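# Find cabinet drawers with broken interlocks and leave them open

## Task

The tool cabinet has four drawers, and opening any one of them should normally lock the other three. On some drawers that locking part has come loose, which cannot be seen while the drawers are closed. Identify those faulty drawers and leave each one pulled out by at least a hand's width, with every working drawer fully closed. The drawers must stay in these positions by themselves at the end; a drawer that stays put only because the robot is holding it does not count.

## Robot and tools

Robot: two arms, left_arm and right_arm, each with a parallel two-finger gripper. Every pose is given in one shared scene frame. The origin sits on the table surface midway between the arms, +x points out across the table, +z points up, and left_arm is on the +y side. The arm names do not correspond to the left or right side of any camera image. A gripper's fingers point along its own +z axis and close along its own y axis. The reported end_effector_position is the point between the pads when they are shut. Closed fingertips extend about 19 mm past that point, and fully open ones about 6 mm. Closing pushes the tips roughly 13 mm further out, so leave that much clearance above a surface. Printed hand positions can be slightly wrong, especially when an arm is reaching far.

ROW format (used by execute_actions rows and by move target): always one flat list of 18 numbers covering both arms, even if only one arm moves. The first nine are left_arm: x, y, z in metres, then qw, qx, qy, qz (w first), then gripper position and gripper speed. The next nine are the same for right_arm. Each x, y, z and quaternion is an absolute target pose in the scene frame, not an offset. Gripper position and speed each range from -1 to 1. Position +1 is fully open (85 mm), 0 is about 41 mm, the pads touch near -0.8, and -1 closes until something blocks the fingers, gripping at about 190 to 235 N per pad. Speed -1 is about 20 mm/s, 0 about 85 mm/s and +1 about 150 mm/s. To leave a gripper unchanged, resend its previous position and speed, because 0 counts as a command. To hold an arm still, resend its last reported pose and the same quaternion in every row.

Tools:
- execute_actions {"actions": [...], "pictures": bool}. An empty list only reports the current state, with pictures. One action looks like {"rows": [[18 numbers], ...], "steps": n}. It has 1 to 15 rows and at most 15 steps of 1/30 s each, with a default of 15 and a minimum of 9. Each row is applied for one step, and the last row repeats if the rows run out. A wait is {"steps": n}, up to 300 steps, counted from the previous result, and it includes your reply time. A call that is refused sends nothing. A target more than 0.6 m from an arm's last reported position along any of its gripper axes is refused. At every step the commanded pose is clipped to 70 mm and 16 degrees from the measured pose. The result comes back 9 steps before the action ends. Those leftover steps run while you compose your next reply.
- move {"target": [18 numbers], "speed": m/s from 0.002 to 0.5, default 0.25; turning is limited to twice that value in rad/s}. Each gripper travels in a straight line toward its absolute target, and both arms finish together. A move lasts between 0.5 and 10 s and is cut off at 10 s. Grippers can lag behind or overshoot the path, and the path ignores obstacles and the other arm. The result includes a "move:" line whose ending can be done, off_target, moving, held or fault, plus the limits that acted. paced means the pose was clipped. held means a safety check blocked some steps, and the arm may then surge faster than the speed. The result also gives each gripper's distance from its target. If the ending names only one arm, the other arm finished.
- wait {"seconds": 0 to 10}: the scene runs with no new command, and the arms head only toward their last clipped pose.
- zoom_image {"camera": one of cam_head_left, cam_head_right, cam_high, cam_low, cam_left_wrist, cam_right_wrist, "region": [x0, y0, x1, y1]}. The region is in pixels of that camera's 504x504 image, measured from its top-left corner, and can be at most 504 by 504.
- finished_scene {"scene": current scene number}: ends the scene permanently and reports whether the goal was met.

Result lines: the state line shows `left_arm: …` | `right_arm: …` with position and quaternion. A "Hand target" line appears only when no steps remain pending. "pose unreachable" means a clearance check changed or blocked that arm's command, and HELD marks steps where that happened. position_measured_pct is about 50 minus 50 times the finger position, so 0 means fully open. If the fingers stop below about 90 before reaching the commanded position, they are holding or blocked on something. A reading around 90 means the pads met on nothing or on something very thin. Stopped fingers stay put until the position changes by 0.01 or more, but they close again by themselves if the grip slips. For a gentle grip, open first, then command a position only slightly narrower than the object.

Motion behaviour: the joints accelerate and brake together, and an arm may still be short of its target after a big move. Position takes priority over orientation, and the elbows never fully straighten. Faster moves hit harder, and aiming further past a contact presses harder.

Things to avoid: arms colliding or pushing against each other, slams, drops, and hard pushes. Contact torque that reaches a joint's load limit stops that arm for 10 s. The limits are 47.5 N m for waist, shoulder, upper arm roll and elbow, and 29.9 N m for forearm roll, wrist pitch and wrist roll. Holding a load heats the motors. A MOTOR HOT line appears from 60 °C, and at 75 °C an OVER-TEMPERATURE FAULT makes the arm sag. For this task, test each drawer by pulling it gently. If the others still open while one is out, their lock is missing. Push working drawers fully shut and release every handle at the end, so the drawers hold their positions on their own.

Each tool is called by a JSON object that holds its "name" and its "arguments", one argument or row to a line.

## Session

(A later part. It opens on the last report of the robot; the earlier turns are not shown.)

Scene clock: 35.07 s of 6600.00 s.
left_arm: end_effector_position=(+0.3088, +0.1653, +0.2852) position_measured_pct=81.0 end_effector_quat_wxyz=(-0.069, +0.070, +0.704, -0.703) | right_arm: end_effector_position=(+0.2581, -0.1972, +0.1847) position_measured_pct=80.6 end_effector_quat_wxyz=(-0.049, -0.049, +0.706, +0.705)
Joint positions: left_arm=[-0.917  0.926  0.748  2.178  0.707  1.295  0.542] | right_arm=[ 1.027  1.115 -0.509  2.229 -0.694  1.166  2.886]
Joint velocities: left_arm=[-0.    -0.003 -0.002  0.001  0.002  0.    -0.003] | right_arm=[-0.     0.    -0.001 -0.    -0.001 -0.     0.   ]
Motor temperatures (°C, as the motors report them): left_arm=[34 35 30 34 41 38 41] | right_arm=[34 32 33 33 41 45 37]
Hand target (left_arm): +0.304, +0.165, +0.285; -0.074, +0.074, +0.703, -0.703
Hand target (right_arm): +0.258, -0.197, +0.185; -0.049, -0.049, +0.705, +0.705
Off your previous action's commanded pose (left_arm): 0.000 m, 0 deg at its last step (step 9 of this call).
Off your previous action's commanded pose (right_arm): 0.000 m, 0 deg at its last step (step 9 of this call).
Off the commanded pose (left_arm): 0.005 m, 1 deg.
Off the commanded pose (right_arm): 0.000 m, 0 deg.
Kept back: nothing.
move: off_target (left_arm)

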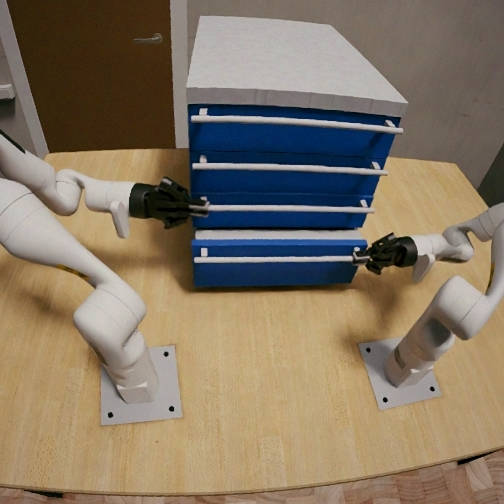

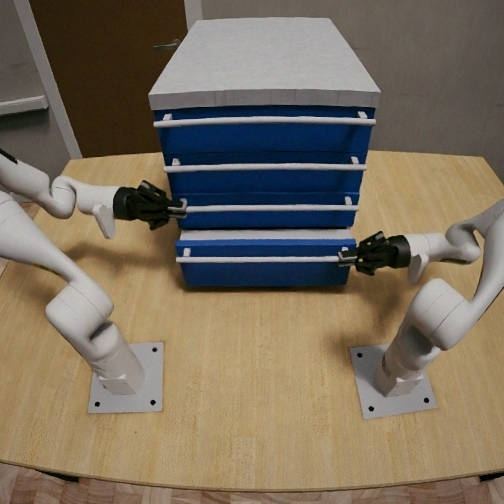

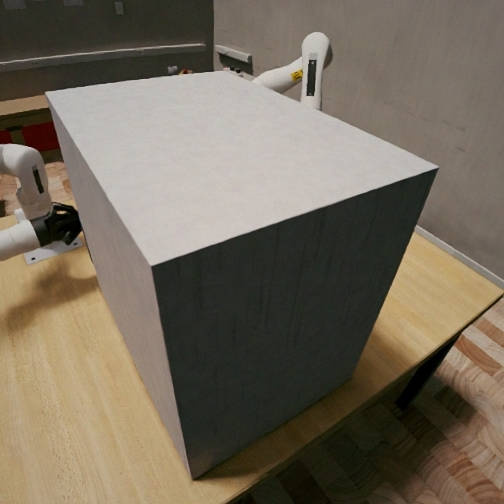

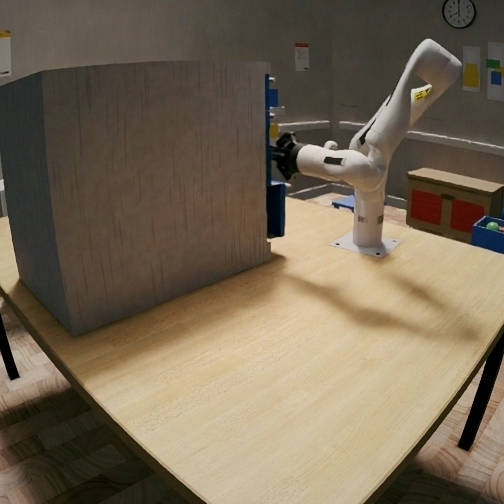

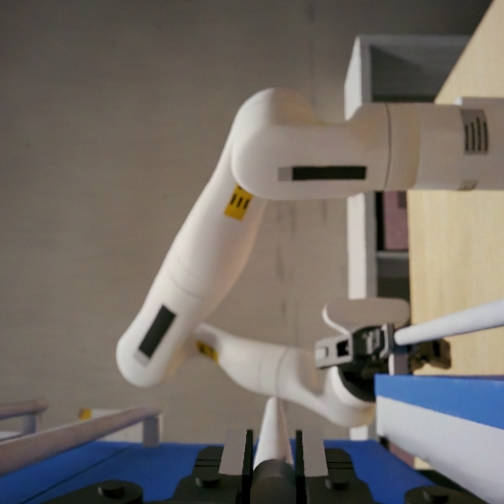

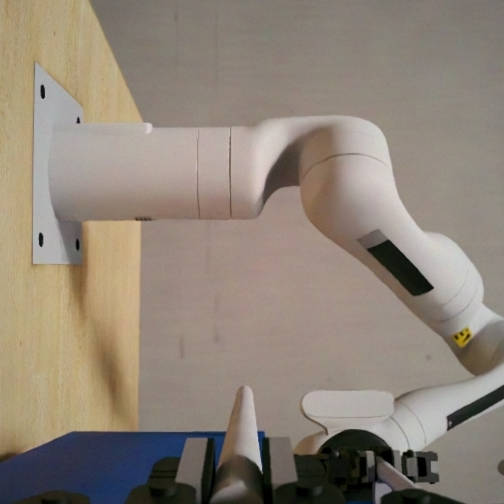

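Drawer 4 is sound, which leaves only 3 as faulty. I'll shut 4, withdraw the right arm and pull 3 out.

{"name": "move", "arguments": {
  "target": [0.3148,0.1652,0.2855,-0.0739,0.0739,0.7032,-0.7032,-1,0.6,0.3192,-0.1972,0.1852,-0.0493,-0.0493,0.7054,0.7054,-1,0.6],
  "speed": 0.08
}}

{"name": "execute_actions", "arguments": {
  "actions": [
    {"rows":[[0.3145,0.1652,0.2855,-0.0739,0.0739,0.7032,-0.7032,-1,0.6,0.3178,-0.1972,0.1852,-0.0493,-0.0493,0.7054,0.7054,0.1,1]],"steps":9}
  ]
}}

{"name": "move", "arguments": {
  "target": [0.3045,0.1652,0.2855,-0.0739,0.0739,0.7032,-0.7032,-1,0.6,0.316,-0.27,0.1852,-0.0493,-0.0493,0.7054,0.7054,0.1,1],
  "speed": 0.18
}}

Scene clock: 36.80 s of 6600.00 s.
left_arm: end_effector_position=(+0.3141, +0.1653, +0.2853) position_measured_pct=81.0 end_effector_quat_wxyz=(-0.074, +0.074, +0.703, -0.703) | right_arm: end_effector_position=(+0.3178, -0.1972, +0.1852) position_measured_pct=80.6 end_effector_quat_wxyz=(-0.050, -0.050, +0.705, +0.705)
Joint positions: left_arm=[-0.901  0.933  0.75   2.151  0.703  1.308  0.56 ] | right_arm=[ 0.949  1.118 -0.548  2.07  -0.742  1.239  2.777]
Joint velocities: left_arm=[-0.     0.     0.001 -0.    -0.    -0.     0.001] | right_arm=[-0.    -0.002 -0.002 -0.002  0.002 -0.    -0.003]
Motor temperatures (°C, as the motors report them): left_arm=[34 35 30 34 41 38 41] | right_arm=[34 32 33 33 41 45 37]
Hand target (left_arm): +0.315, +0.165, +0.286; -0.074, +0.074, +0.703, -0.703
Hand target (right_arm): +0.319, -0.197, +0.186; -0.049, -0.049, +0.705, +0.706
Off the commanded pose (left_arm): 0.001 m, 0 deg.
Off the commanded pose (right_arm): 0.001 m, 0 deg.
Kept back: nothing.
move: done

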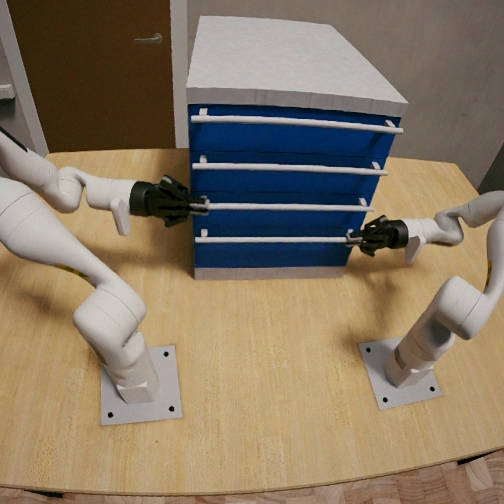

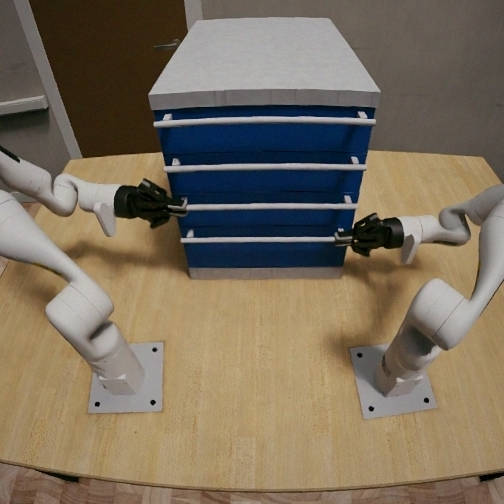

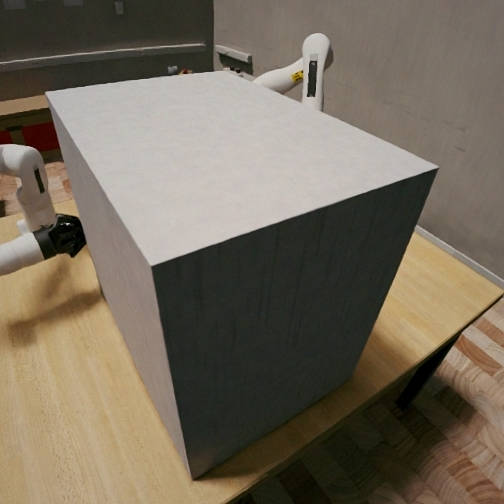

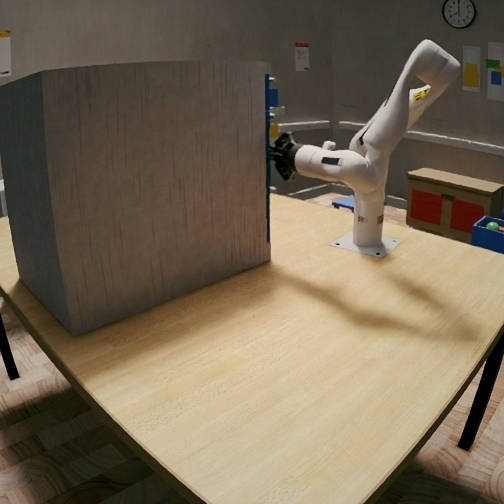

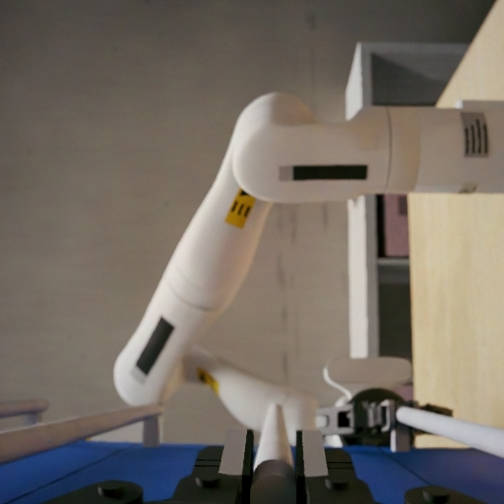

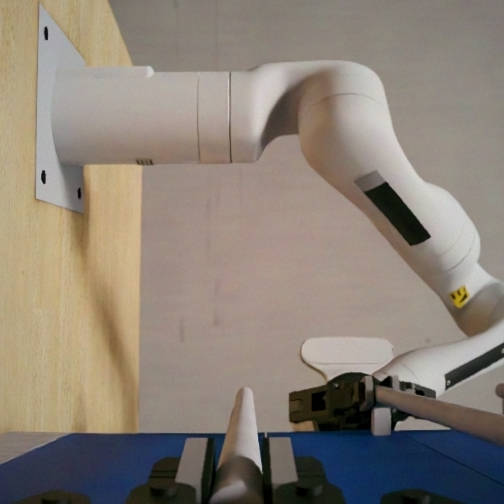

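Scene clock: 36.83 s of 6600.00 s.
left_arm: end_effector_position=(+0.3141, +0.1653, +0.2853) position_measured_pct=81.0 end_effector_quat_wxyz=(-0.074, +0.074, +0.703, -0.703) | right_arm: end_effector_position=(+0.3178, -0.1972, +0.1852) position_measured_pct=80.6 end_effector_quat_wxyz=(-0.050, -0.050, +0.705, +0.705)
Joint positions: left_arm=[-0.901  0.933  0.75   2.151  0.703  1.308  0.56 ] | right_arm=[ 0.949  1.118 -0.548  2.07  -0.742  1.239  2.776]
Joint velocities: left_arm=[-0.     0.001  0.    -0.    -0.001 -0.001  0.001] | right_arm=[-0.001  0.002 -0.001 -0.001  0.001  0.001 -0.002]
Motor temperatures (°C, as the motors report them): left_arm=[34 35 30 34 41 38 41] | right_arm=[34 32 33 33 41 45 37]
Kept back: the last 9 steps of this action.
Steps of this call (step 1: nothing new was sent). Readings (end_effector_position | what the end effector reports):
1: the state above

Scene clock: 38.30 s of 6600.00 s.
left_arm: end_effector_position=(+0.3053, +0.1653, +0.2852) position_measured_pct=81.0 end_effector_quat_wxyz=(-0.073, +0.073, +0.704, -0.703) | right_arm: end_effector_position=(+0.3156, -0.2700, +0.1852) position_measured_pct=45.2 end_effector_quat_wxyz=(-0.050, -0.050, +0.706, +0.705)
Joint positions: left_arm=[-0.916  0.927  0.747  2.18   0.699  1.299  0.543] | right_arm=[ 1.048  1.104 -0.479  1.94  -0.618  1.428  2.716]
Joint velocities: left_arm=[-0.     0.002 -0.     0.001  0.002 -0.    -0.   ] | right_arm=[ 0.003  0.002  0.001 -0.002 -0.001  0.002  0.001]
Motor temperatures (°C, as the motors report them): left_arm=[34 35 30 34 41 38 41] | right_arm=[34 32 33 33 41 45 37]
Hand target (left_arm): +0.305, +0.165, +0.285; -0.074, +0.074, +0.703, -0.703
Hand target (right_arm): +0.316, -0.270, +0.185; -0.049, -0.049, +0.706, +0.705
Off your previous action's commanded pose (left_arm): 0.000 m, 0 deg at its last step (step 9 of this call).
Off your previous action's commanded pose (right_arm): 0.000 m, 0 deg at its last step (step 9 of this call).
Off the commanded pose (left_arm): 0.001 m, 0 deg.
Off the commanded pose (right_arm): 0.000 m, 0 deg.
Kept back: nothing.
move: done

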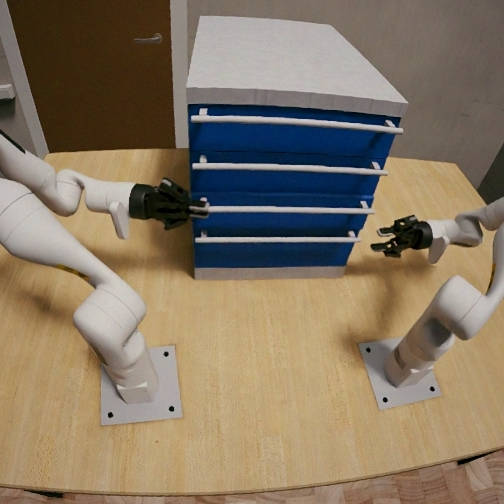

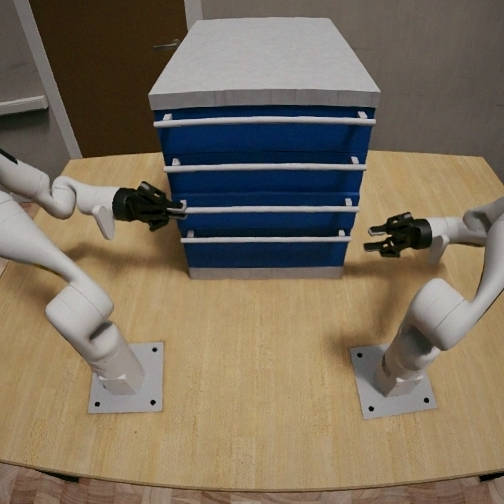

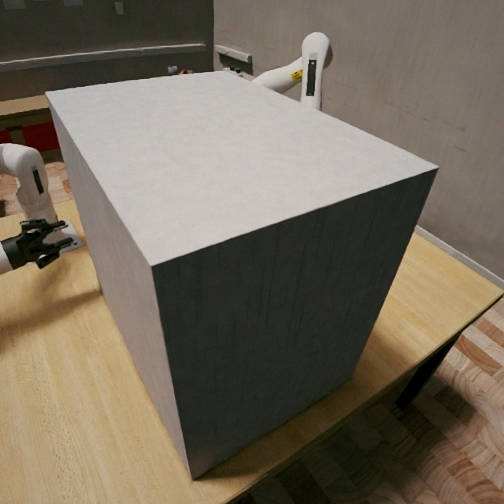

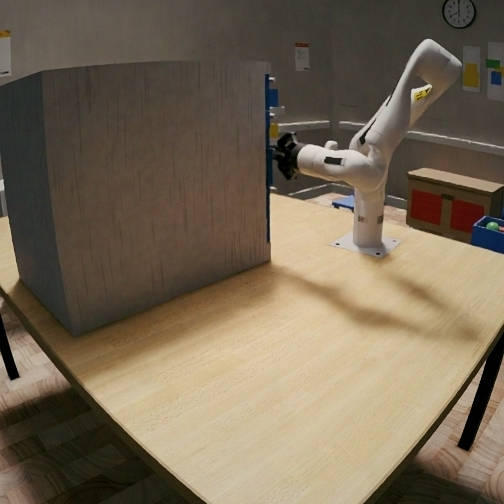

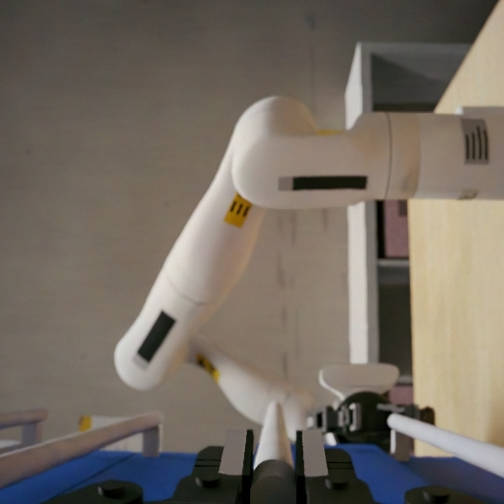

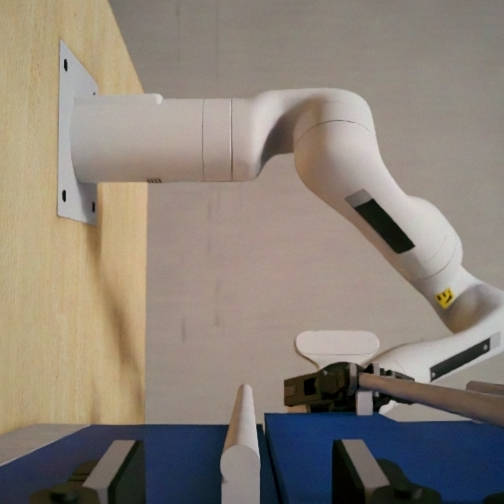

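{"name": "move", "arguments": {
  "target": [0.192,0.1656,0.285,-0.0739,0.0739,0.7032,-0.7032,-1,0.6,0.316,-0.27,0.1852,-0.0493,-0.0493,0.7054,0.7054,0.1,1],
  "speed": 0.11
}}

Scene clock: 39.93 s of 6600.00 s.
left_arm: end_effector_position=(+0.1926, +0.1657, +0.2845) position_measured_pct=81.0 end_effector_quat_wxyz=(-0.074, +0.073, +0.703, -0.703) | right_arm: end_effector_position=(+0.3160, -0.2700, +0.1852) position_measured_pct=45.2 end_effector_quat_wxyz=(-0.049, -0.049, +0.705, +0.705)
Joint positions: left_arm=[-1.097  0.882  0.674  2.486  0.571  1.202  0.366] | right_arm=[ 1.048  1.104 -0.479  1.94  -0.619  1.428  2.716]
Joint velocities: left_arm=[-0.003 -0.002 -0.002  0.003 -0.     0.001 -0.003] | right_arm=[-0.     0.     0.001 -0.001 -0.001 -0.    -0.   ]
Motor temperatures (°C, as the motors report them): left_arm=[34 35 30 34 41 38 41] | right_arm=[34 32 33 33 41 45 37]
Hand target (left_arm): +0.192, +0.166, +0.284; -0.074, +0.074, +0.704, -0.703
Hand target (right_arm): +0.316, -0.270, +0.185; -0.049, -0.049, +0.705, +0.705
Off the commanded pose (left_arm): 0.001 m, 0 deg.
Off the commanded pose (right_arm): 0.000 m, 0 deg.
Kept back: nothing.
move: done

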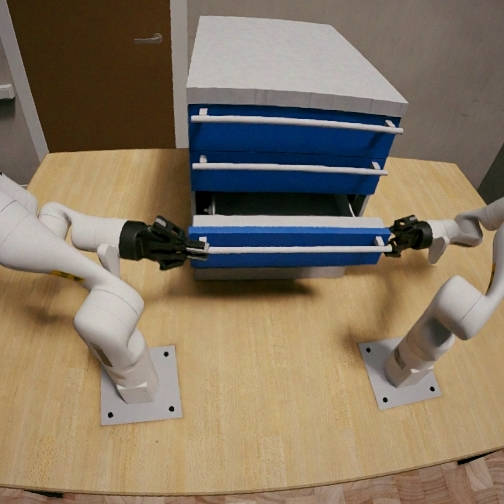

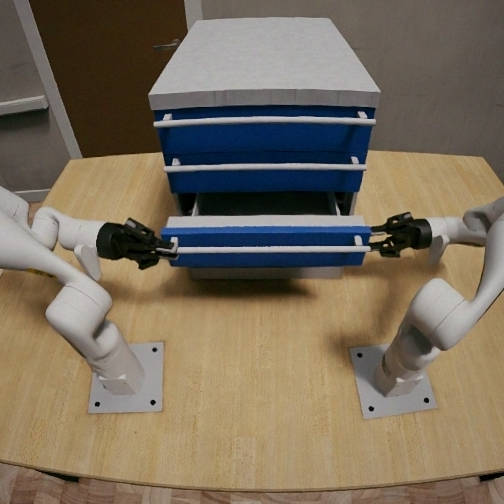

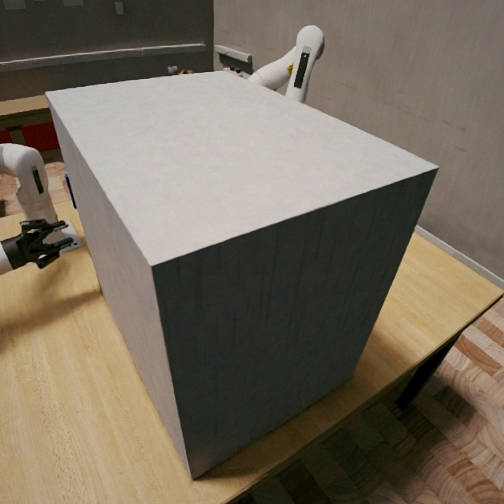

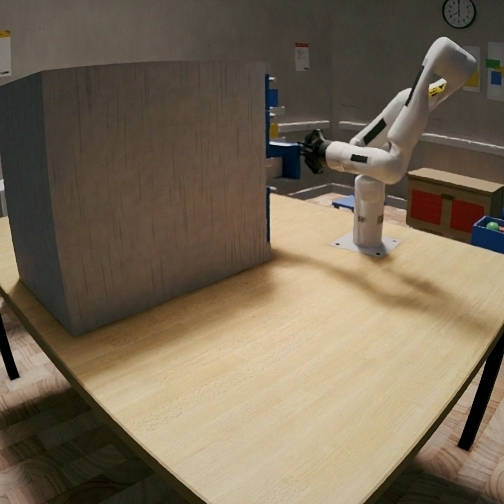

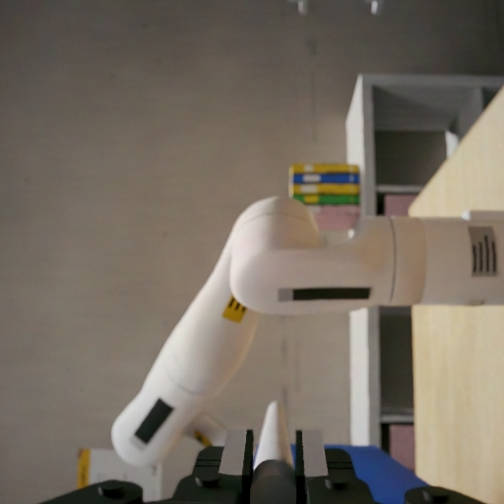

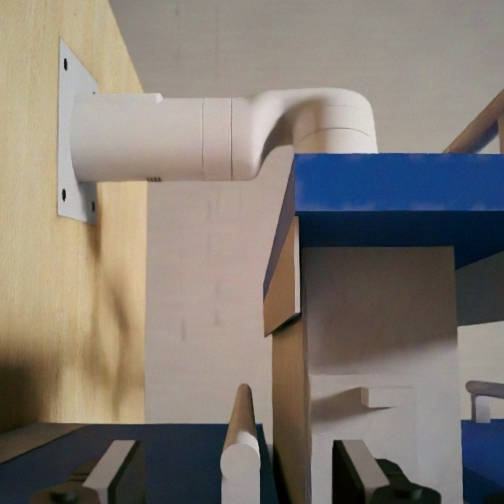

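{"name": "execute_actions", "arguments": {
  "actions": [
    {"rows":[[0.1926,0.1657,0.2846,-0.0739,0.0739,0.7032,-0.7032,0.1,1,0.316,-0.27,0.1852,-0.0493,-0.0493,0.7054,0.7054,0.1,1]],"steps":9}
  ]
}}

{"name": "move", "arguments": {
  "target": [0.2,0.235,0.2846,-0.0739,0.0739,0.7032,-0.7032,0.1,1,0.316,-0.29,0.1852,-0.0493,-0.0493,0.7054,0.7054,0.1,1],
  "speed": 0.18
}}

Scene clock: 40.23 s of 6600.00 s.
left_arm: end_effector_position=(+0.1926, +0.1657, +0.2845) position_measured_pct=81.0 end_effector_quat_wxyz=(-0.074, +0.073, +0.703, -0.703) | right_arm: end_effector_position=(+0.3160, -0.2700, +0.1852) position_measured_pct=45.2 end_effector_quat_wxyz=(-0.049, -0.049, +0.705, +0.705)
Joint positions: left_arm=[-1.097  0.882  0.674  2.486  0.571  1.202  0.365] | right_arm=[ 1.048  1.104 -0.479  1.94  -0.619  1.428  2.716]
Joint velocities: left_arm=[-0.     0.001 -0.    -0.    -0.    -0.     0.   ] | right_arm=[-0.001 -0.     0.     0.    -0.     0.001 -0.   ]
Motor temperatures (°C, as the motors report them): left_arm=[34 35 30 34 41 38 41] | right_arm=[34 32 33 33 41 45 37]
Kept back: the last 9 steps of this action.
Steps of this call (steps 1 to 9: nothing new was sent). Readings (end_effector_position | what the end effector reports):
1: left_arm (+0.1926, +0.1657, +0.2845) | right_arm (+0.3160, -0.2700, +0.1852) | left_arm position_measured_pct=81.0 | right_arm position_measured_pct=45.2
2: left_arm (+0.1926, +0.1657, +0.2845) | right_arm (+0.3160, -0.2700, +0.1852) | left_arm position_measured_pct=81.0 | right_arm position_measured_pct=45.2
4: left_arm (+0.1926, +0.1657, +0.2845) | right_arm (+0.3160, -0.2700, +0.1852) | left_arm position_measured_pct=81.0 | right_arm position_measured_pct=45.2
8: left_arm (+0.1926, +0.1657, +0.2845) | right_arm (+0.3160, -0.2700, +0.1852) | left_arm position_measured_pct=81.0 | right_arm position_measured_pct=45.2
9: the state above

Scene clock: 41.73 s of 6600.00 s.
left_arm: end_effector_position=(+0.1999, +0.2350, +0.2846) position_measured_pct=45.2 end_effector_quat_wxyz=(-0.074, +0.074, +0.703, -0.703) | right_arm: end_effector_position=(+0.3159, -0.2900, +0.1852) position_measured_pct=45.2 end_effector_quat_wxyz=(-0.049, -0.049, +0.705, +0.705)
Joint positions: left_arm=[-1.217  0.862  0.636  2.318  0.419  1.43   0.453] | right_arm=[ 1.07   1.105 -0.463  1.896 -0.591  1.481  2.701]
Joint velocities: left_arm=[-0.004 -0.002 -0.002 -0.002 -0.     0.002 -0.001] | right_arm=[ 0.001  0.001 -0.001 -0.001  0.001 -0.001  0.   ]
Motor temperatures (°C, as the motors report them): left_arm=[34 35 30 34 41 38 41] | right_arm=[34 32 33 33 41 45 37]
Hand target (left_arm): +0.200, +0.235, +0.285; -0.074, +0.074, +0.703, -0.703
Hand target (right_arm): +0.316, -0.290, +0.185; -0.049, -0.049, +0.705, +0.705
Off your previous action's commanded pose (left_arm): 0.000 m, 0 deg at its last step (step 9 of this call).
Off your previous action's commanded pose (right_arm): 0.000 m, 0 deg at its last step (step 9 of this call).
Off the commanded pose (left_arm): 0.000 m, 0 deg.
Off the commanded pose (right_arm): 0.000 m, 0 deg.
Kept back: nothing.
move: done

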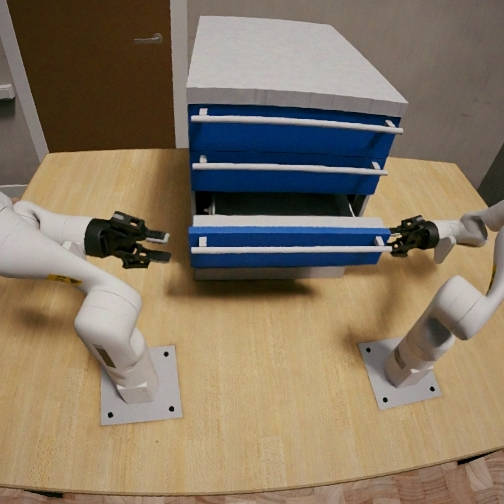

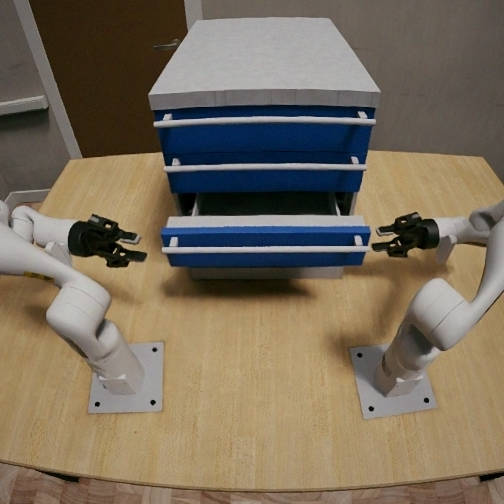

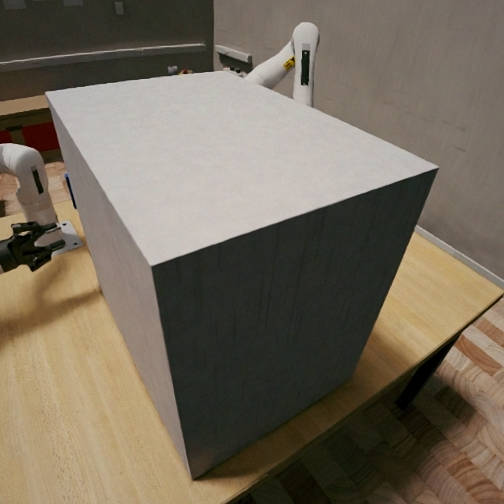

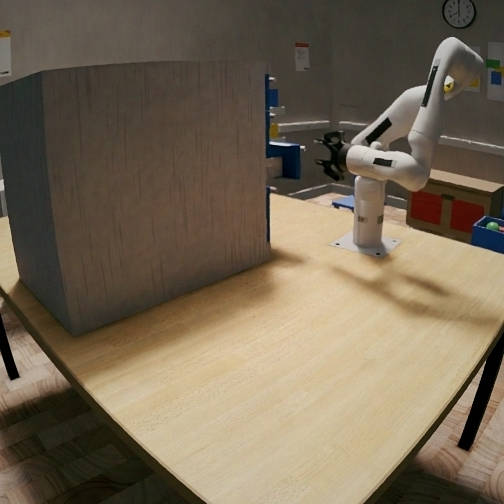

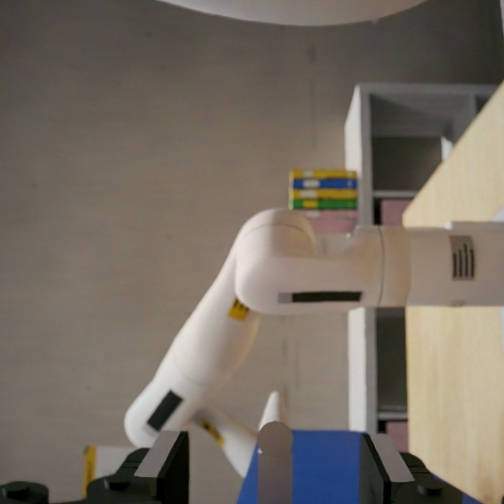

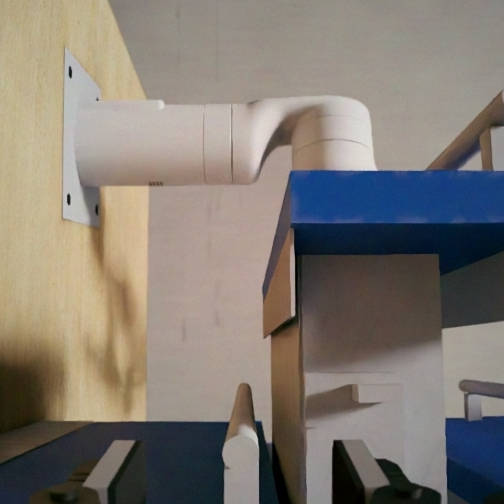

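The drawer stays out by about 12 cm after release.

{"name": "finished_scene", "arguments": {
  "scene": 1
}}

The scene is finished: the task was done.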